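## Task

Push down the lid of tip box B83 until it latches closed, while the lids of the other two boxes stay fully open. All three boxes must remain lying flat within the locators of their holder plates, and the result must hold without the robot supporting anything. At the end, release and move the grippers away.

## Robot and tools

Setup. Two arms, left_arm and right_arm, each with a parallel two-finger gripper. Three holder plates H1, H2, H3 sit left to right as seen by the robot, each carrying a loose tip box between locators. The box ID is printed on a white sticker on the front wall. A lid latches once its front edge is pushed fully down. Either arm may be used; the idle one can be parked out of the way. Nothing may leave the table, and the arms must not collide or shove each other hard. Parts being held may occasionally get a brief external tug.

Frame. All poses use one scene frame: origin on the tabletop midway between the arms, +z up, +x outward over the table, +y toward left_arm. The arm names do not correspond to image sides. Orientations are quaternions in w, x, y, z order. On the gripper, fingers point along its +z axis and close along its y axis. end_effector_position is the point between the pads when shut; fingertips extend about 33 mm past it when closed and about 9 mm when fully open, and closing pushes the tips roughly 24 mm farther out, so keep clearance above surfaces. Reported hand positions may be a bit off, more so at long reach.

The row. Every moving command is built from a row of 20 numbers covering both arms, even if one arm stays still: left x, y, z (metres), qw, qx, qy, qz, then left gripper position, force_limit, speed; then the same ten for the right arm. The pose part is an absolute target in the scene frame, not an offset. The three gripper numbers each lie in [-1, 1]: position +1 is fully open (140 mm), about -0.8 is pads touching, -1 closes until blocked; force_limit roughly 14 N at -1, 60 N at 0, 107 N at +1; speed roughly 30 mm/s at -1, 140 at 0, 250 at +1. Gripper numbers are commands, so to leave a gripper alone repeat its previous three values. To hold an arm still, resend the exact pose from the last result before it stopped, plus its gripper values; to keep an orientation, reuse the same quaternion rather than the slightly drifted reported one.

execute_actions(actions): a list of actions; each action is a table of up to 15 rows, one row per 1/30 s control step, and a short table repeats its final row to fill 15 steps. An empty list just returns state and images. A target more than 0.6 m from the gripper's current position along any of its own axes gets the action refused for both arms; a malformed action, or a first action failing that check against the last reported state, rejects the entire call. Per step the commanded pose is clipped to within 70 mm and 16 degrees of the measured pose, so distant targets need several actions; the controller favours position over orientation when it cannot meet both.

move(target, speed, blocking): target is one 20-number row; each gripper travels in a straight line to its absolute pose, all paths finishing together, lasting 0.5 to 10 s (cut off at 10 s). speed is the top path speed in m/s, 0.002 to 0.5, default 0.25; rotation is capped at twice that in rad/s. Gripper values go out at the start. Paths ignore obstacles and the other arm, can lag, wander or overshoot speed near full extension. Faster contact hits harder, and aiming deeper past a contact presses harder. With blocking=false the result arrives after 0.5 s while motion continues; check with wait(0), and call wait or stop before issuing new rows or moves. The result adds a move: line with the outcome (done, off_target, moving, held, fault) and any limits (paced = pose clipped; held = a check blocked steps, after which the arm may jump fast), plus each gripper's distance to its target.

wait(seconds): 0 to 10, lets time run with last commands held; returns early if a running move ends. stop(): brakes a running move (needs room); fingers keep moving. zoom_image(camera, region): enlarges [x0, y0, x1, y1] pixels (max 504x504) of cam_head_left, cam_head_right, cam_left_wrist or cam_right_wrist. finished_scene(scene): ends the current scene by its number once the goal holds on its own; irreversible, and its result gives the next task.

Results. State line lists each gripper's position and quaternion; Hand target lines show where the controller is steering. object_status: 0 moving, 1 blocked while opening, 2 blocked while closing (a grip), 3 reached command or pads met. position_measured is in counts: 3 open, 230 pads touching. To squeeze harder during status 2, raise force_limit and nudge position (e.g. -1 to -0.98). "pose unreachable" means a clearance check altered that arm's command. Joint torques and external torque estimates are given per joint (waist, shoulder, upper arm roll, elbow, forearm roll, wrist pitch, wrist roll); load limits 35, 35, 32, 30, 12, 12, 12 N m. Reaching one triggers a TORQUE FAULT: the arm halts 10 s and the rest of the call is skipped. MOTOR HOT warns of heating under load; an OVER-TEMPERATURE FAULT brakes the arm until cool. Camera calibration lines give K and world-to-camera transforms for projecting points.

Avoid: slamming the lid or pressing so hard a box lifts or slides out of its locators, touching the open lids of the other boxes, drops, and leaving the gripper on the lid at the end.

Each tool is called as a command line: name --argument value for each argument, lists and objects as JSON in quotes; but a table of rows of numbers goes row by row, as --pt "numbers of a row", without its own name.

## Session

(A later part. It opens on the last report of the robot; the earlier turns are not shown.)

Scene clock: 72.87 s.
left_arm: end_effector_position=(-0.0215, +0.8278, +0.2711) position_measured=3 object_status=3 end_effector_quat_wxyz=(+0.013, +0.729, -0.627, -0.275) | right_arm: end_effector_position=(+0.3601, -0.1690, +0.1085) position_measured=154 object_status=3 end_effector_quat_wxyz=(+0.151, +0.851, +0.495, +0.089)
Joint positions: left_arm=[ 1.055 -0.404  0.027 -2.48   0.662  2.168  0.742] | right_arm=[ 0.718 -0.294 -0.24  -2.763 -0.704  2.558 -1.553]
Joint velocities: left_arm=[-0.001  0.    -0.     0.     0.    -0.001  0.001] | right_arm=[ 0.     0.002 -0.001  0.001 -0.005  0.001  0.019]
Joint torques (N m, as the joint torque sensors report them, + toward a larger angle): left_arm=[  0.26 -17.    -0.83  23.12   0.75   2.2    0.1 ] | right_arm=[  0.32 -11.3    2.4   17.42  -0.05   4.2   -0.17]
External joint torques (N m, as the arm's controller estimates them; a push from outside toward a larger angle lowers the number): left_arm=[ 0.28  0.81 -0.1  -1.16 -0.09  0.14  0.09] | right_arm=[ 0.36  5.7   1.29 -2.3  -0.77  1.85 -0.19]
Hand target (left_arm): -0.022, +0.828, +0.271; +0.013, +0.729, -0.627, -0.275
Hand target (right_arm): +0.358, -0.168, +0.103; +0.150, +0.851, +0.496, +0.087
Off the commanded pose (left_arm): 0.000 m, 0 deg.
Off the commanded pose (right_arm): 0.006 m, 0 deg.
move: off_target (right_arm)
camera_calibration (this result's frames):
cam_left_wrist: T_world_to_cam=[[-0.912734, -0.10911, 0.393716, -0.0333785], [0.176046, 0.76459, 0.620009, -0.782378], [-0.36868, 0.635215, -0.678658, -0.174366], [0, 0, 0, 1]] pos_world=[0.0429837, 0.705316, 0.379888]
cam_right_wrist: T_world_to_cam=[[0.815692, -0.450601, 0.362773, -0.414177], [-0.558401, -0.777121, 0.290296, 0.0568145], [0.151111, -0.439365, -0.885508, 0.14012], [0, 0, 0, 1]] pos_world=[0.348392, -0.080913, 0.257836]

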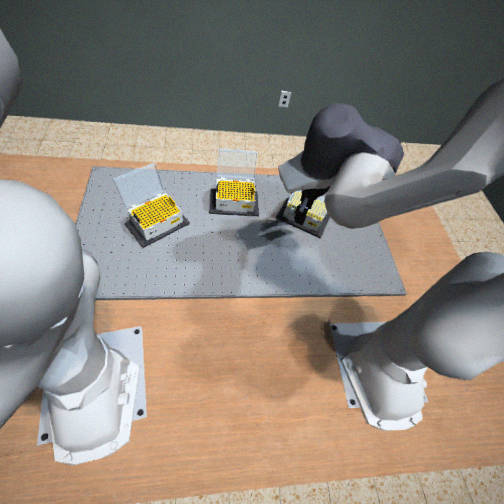

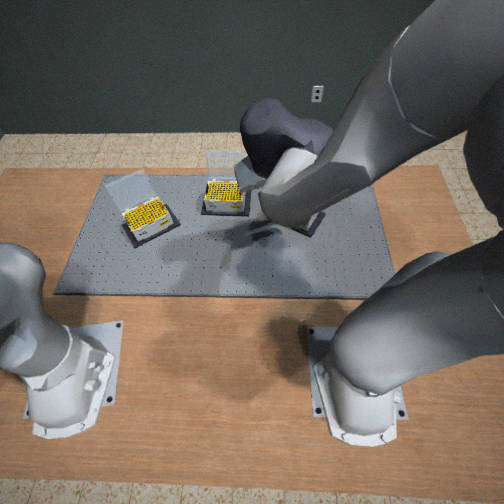

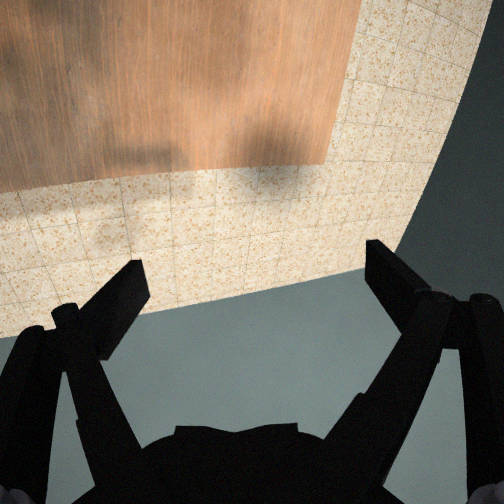

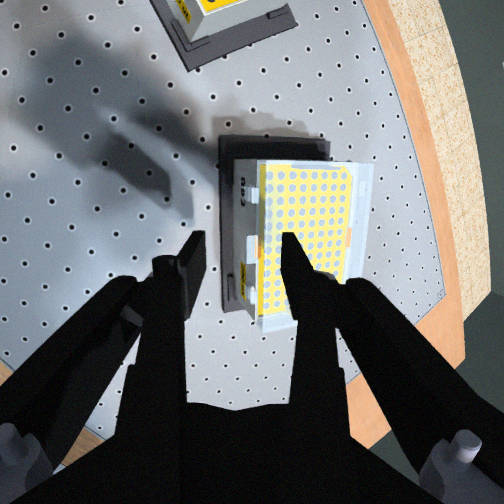

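wait --seconds 0

zoom_image --camera "cam_right_wrist" --region '[225, 150, 305, 230]'

zoom_image --camera "cam_right_wrist" --region '[225, 260, 305, 340]'

Scene clock: 74.13 s.
left_arm: end_effector_position=(-0.0215, +0.8278, +0.2711) position_measured=3 object_status=3 end_effector_quat_wxyz=(+0.013, +0.729, -0.627, -0.275) | right_arm: end_effector_position=(+0.3601, -0.1689, +0.1085) position_measured=154 object_status=3 end_effector_quat_wxyz=(+0.151, +0.852, +0.493, +0.090)
Joint positions: left_arm=[ 1.055 -0.404  0.027 -2.48   0.662  2.168  0.742] | right_arm=[ 0.718 -0.294 -0.24  -2.763 -0.705  2.558 -1.547]
Joint velocities: left_arm=[ 0.     0.    -0.001  0.002 -0.    -0.001  0.   ] | right_arm=[ 0.001 -0.001  0.001  0.001 -0.001 -0.001  0.001]
Joint torques (N m, as the joint torque sensors report them, + toward a larger angle): left_arm=[  0.22 -17.44  -0.92  23.04   0.73   2.16  -0.02] | right_arm=[  1.04 -11.3    1.64  17.42   0.04   4.15  -0.05]
External joint torques (N m, as the arm's controller estimates them; a push from outside toward a larger angle lowers the number): left_arm=[ 0.27  0.44 -0.15 -1.28 -0.11  0.09 -0.02] | right_arm=[ 1.02  5.74  0.45 -2.26 -0.69  1.8  -0.07]
Hand target (left_arm): -0.022, +0.828, +0.271; +0.013, +0.729, -0.627, -0.275
Hand target (right_arm): +0.358, -0.168, +0.103; +0.150, +0.851, +0.496, +0.087
Off the commanded pose (left_arm): 0.000 m, 0 deg.
Off the commanded pose (right_arm): 0.006 m, 1 deg.
camera_calibration (this result's frames):
cam_left_wrist: T_world_to_cam=[[-0.912734, -0.10911, 0.393716, -0.0333784], [0.176046, 0.76459, 0.620008, -0.782378], [-0.36868, 0.635215, -0.678659, -0.174365], [0, 0, 0, 1]] pos_world=[0.0429836, 0.705316, 0.379888]
cam_right_wrist: T_world_to_cam=[[0.81317, -0.454997, 0.362949, -0.414029], [-0.562336, -0.775018, 0.288316, 0.0589201], [0.150109, -0.438549, -0.886082, 0.140714], [0, 0, 0, 1]] pos_world=[0.348686, -0.0810076, 0.257968]

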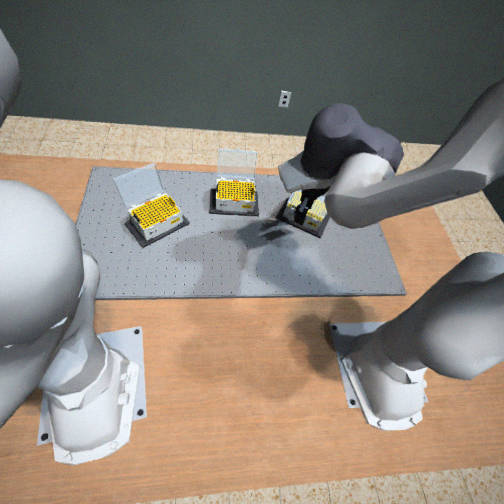

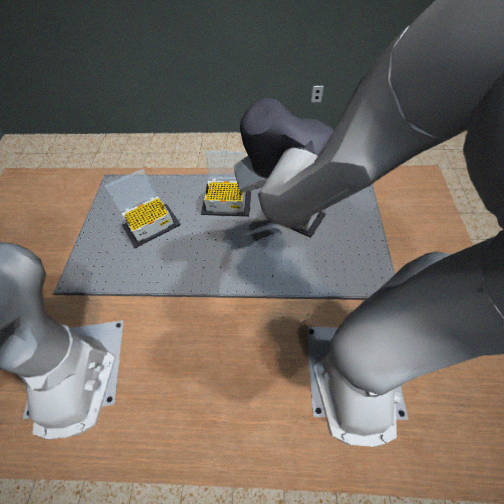

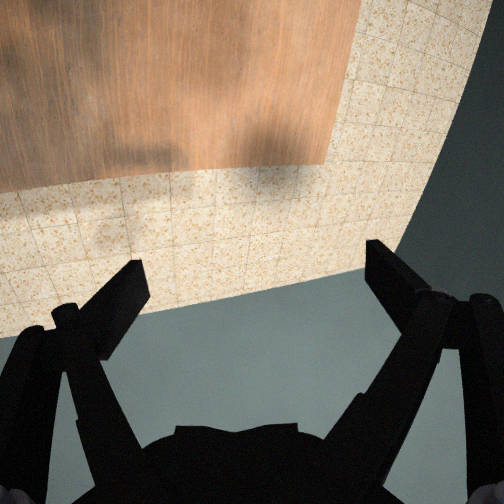

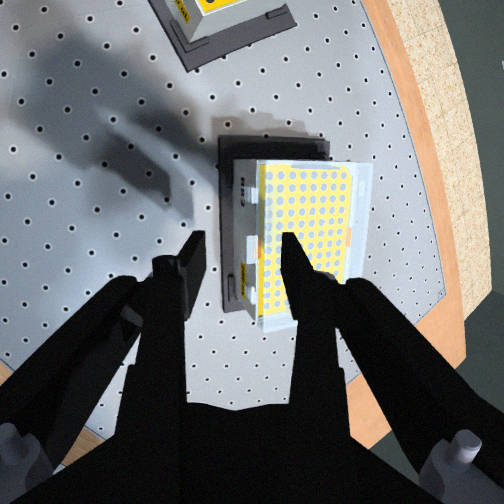

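Region (225, 150, 305, 230) of cam_right_wrist's 504x504 image, scaled by 6.300, with more detail than that image has.

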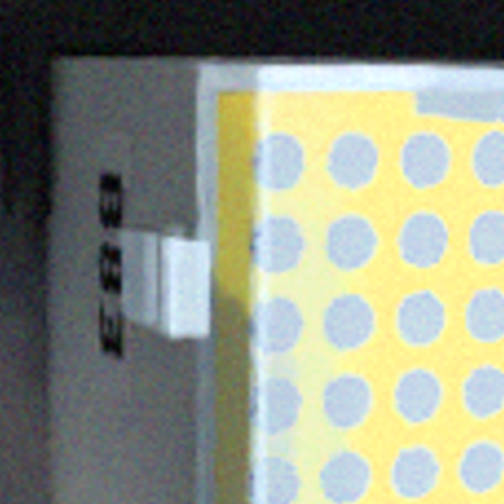

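Region (225, 260, 305, 340) of cam_right_wrist's 504x504 image, scaled by 6.300, with more detail than that image has.

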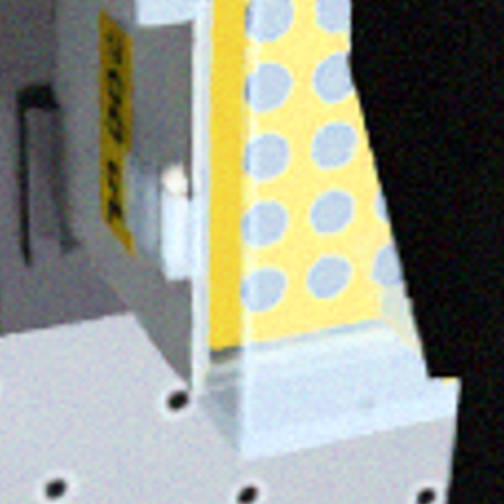

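move --target '[-0.0215, 0.8278, 0.2711, 0.013, 0.729, -0.627, -0.275, 1, 0, 0, 0.3600, -0.1690, 0.1140, 0.1500, 0.8507, 0.4961, 0.0875, -0.2, -1, -1]' --speed 0.02

zoom_image --camera "cam_right_wrist" --region '[180, 150, 380, 350]'

Scene clock: 76.20 s.
left_arm: end_effector_position=(-0.0215, +0.8278, +0.2711) position_measured=3 object_status=3 end_effector_quat_wxyz=(+0.013, +0.729, -0.627, -0.275) | right_arm: end_effector_position=(+0.3600, -0.1679, +0.1135) position_measured=154 object_status=3 end_effector_quat_wxyz=(+0.150, +0.852, +0.494, +0.090)
Joint positions: left_arm=[ 1.055 -0.404  0.027 -2.48   0.662  2.168  0.742] | right_arm=[ 0.722 -0.307 -0.241 -2.761 -0.69   2.545 -1.563]
Joint velocities: left_arm=[ 0.001  0.     0.     0.     0.    -0.001  0.001] | right_arm=[-0.    -0.001 -0.001  0.     0.007 -0.01  -0.02 ]
Joint torques (N m, as the joint torque sensors report them, + toward a larger angle): left_arm=[  0.23 -17.22  -0.81  23.18   0.74   2.2    0.04] | right_arm=[  0.96 -18.91   0.69  21.84   1.53   1.81  -0.36]
External joint torques (N m, as the arm's controller estimates them; a push from outside toward a larger angle lowers the number): left_arm=[ 0.15  0.7  -0.18 -1.14 -0.1   0.15  0.03] | right_arm=[ 1.01 -2.12 -0.5   1.84  0.81 -0.56 -0.38]
Hand target (left_arm): -0.022, +0.828, +0.271; +0.013, +0.729, -0.627, -0.275
Hand target (right_arm): +0.360, -0.169, +0.114; +0.150, +0.851, +0.496, +0.088
Off the commanded pose (left_arm): 0.000 m, 0 deg.
Off the commanded pose (right_arm): 0.001 m, 0 deg.
move: done
camera_calibration (this result's frames):
cam_left_wrist: T_world_to_cam=[[-0.912734, -0.10911, 0.393716, -0.0333782], [0.176045, 0.76459, 0.620009, -0.782378], [-0.36868, 0.635215, -0.678659, -0.174365], [0, 0, 0, 1]] pos_world=[0.0429837, 0.705316, 0.379888]
cam_right_wrist: T_world_to_cam=[[0.814774, -0.453997, 0.360597, -0.41541], [-0.560044, -0.777185, 0.28694, 0.0572026], [0.149981, -0.435741, -0.887488, 0.146284], [0, 0, 0, 1]] pos_world=[0.348561, -0.0803956, 0.263207]

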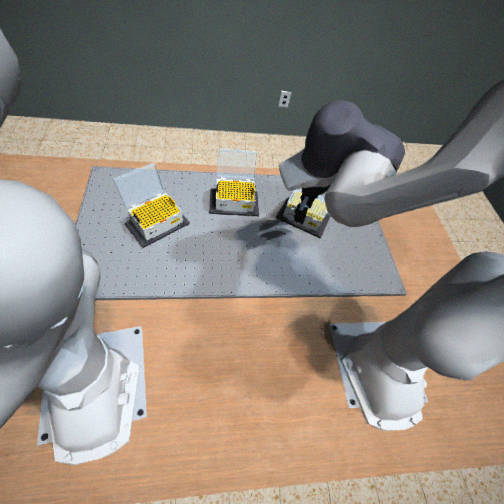

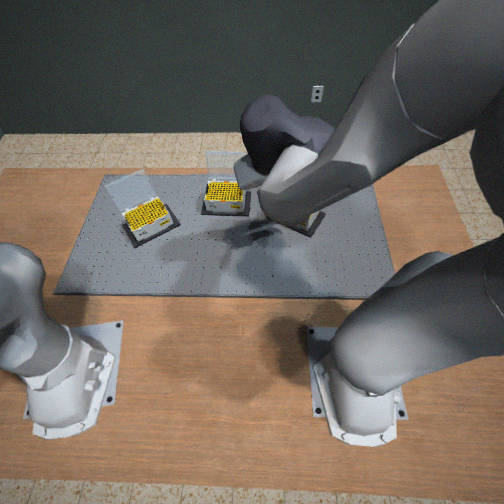

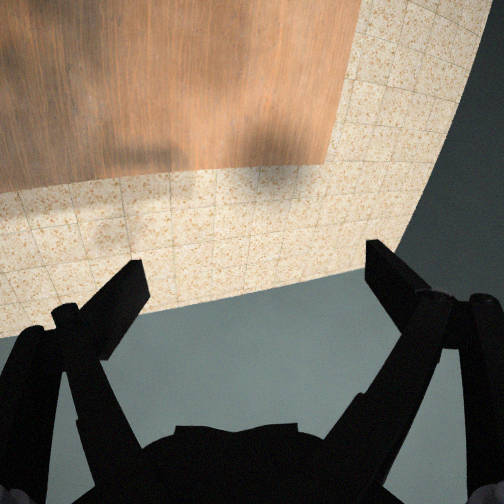

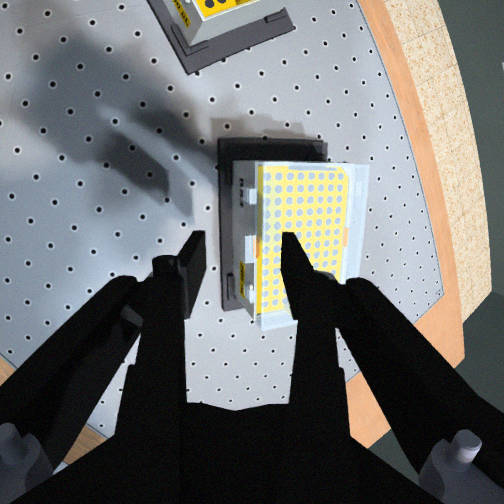

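Region (180, 150, 380, 350) of cam_right_wrist's 504x504 image, scaled by 2.520, with more detail than that image has.

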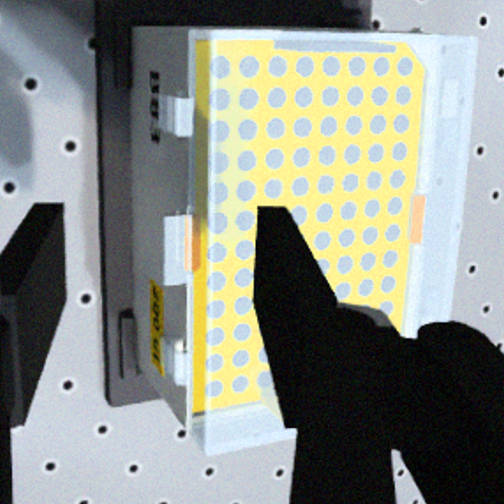

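move --target '[-0.0215, 0.8278, 0.2711, 0.013, 0.729, -0.627, -0.275, 1, 0, 0, 0.27, -0.25, 0.30, 0.1500, 0.8507, 0.4961, 0.0875, -0.2, -1, -1]' --speed 0.2

zoom_image --camera "cam_head_left" --region '[100, 130, 360, 260]'

Scene clock: 79.57 s.
left_arm: end_effector_position=(-0.0215, +0.8278, +0.2711) position_measured=3 object_status=3 end_effector_quat_wxyz=(+0.013, +0.729, -0.627, -0.275) | right_arm: end_effector_position=(+0.2730, -0.2515, +0.2997) position_measured=154 object_status=3 end_effector_quat_wxyz=(+0.152, +0.853, +0.491, +0.090)
Joint positions: left_arm=[ 1.055 -0.404  0.027 -2.48   0.662  2.168  0.742] | right_arm=[ 0.747 -1.047 -0.177 -2.751 -0.497  1.827 -1.859]
Joint velocities: left_arm=[-0.     0.     0.    -0.001  0.    -0.001 -0.001] | right_arm=[ 0.001  0.    -0.     0.002  0.001 -0.014 -0.016]
Joint torques (N m, as the joint torque sensors report them, + toward a larger angle): left_arm=[  0.73 -16.97  -1.09  23.02   0.78   2.13   0.01] | right_arm=[ 1.18  0.25  2.7  25.52  0.31  2.21 -0.38]
External joint torques (N m, as the arm's controller estimates them; a push from outside toward a larger angle lowers the number): left_arm=[ 0.71  0.85 -0.39 -1.22 -0.07  0.08  0.  ] | right_arm=[ 1.23 -1.35 -0.32  1.24  0.05 -0.41 -0.4 ]
Hand target (left_arm): -0.022, +0.828, +0.271; +0.013, +0.729, -0.627, -0.275
Hand target (right_arm): +0.272, -0.253, +0.300; +0.152, +0.851, +0.495, +0.087
Off the commanded pose (left_arm): 0.000 m, 0 deg.
Off the commanded pose (right_arm): 0.003 m, 1 deg.
move: done
camera_calibration (this result's frames):
cam_left_wrist: T_world_to_cam=[[-0.912734, -0.10911, 0.393716, -0.0333785], [0.176046, 0.76459, 0.620008, -0.782378], [-0.36868, 0.635215, -0.678658, -0.174366], [0, 0, 0, 1]] pos_world=[0.0429837, 0.705316, 0.379888]
cam_right_wrist: T_world_to_cam=[[0.811027, -0.45721, 0.364958, -0.450726], [-0.565245, -0.773226, 0.287437, -0.107737], [0.150775, -0.43941, -0.885543, 0.286426], [0, 0, 0, 1]] pos_world=[0.261467, -0.163523, 0.449106]

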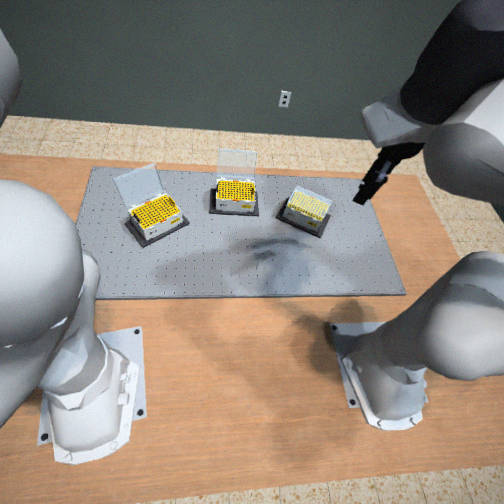

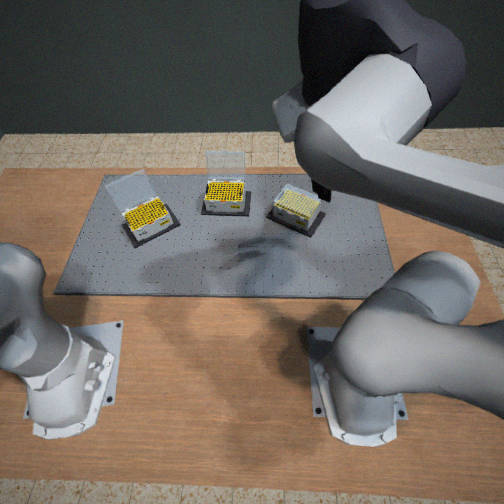

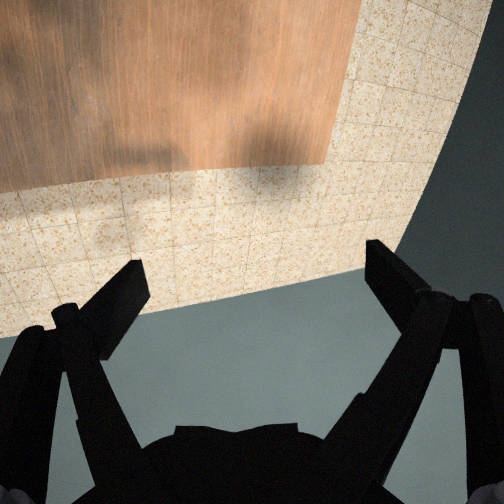

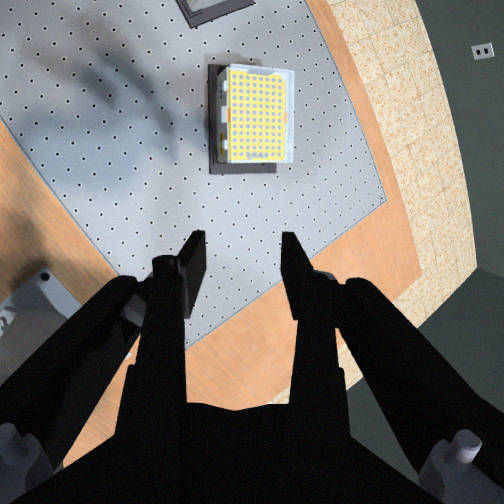

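Region (100, 130, 360, 260) of cam_head_left's 504x504 image, scaled by 1.938, with more detail than that image has.

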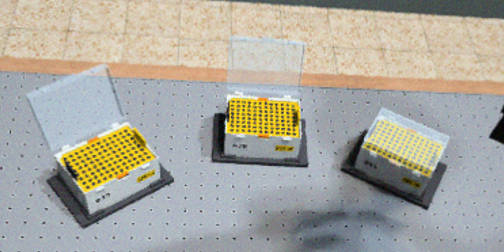

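zoom_image --camera "cam_head_left" --region '[265, 175, 345, 245]'

Region (265, 175, 345, 245) of cam_head_left's 504x504 image, scaled by 6.300, with more detail than that image has; it fills the top 441 rows of this view, and the rest is white.

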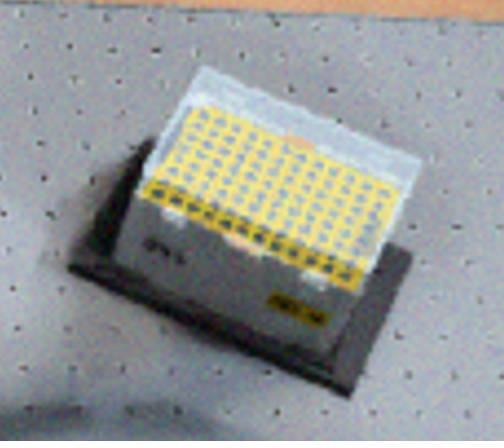

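The lid on B83 is shut and staying down. The other two lids are open, and the arm is clear.

finished_scene --scene 2

The scene is finished: the task was done.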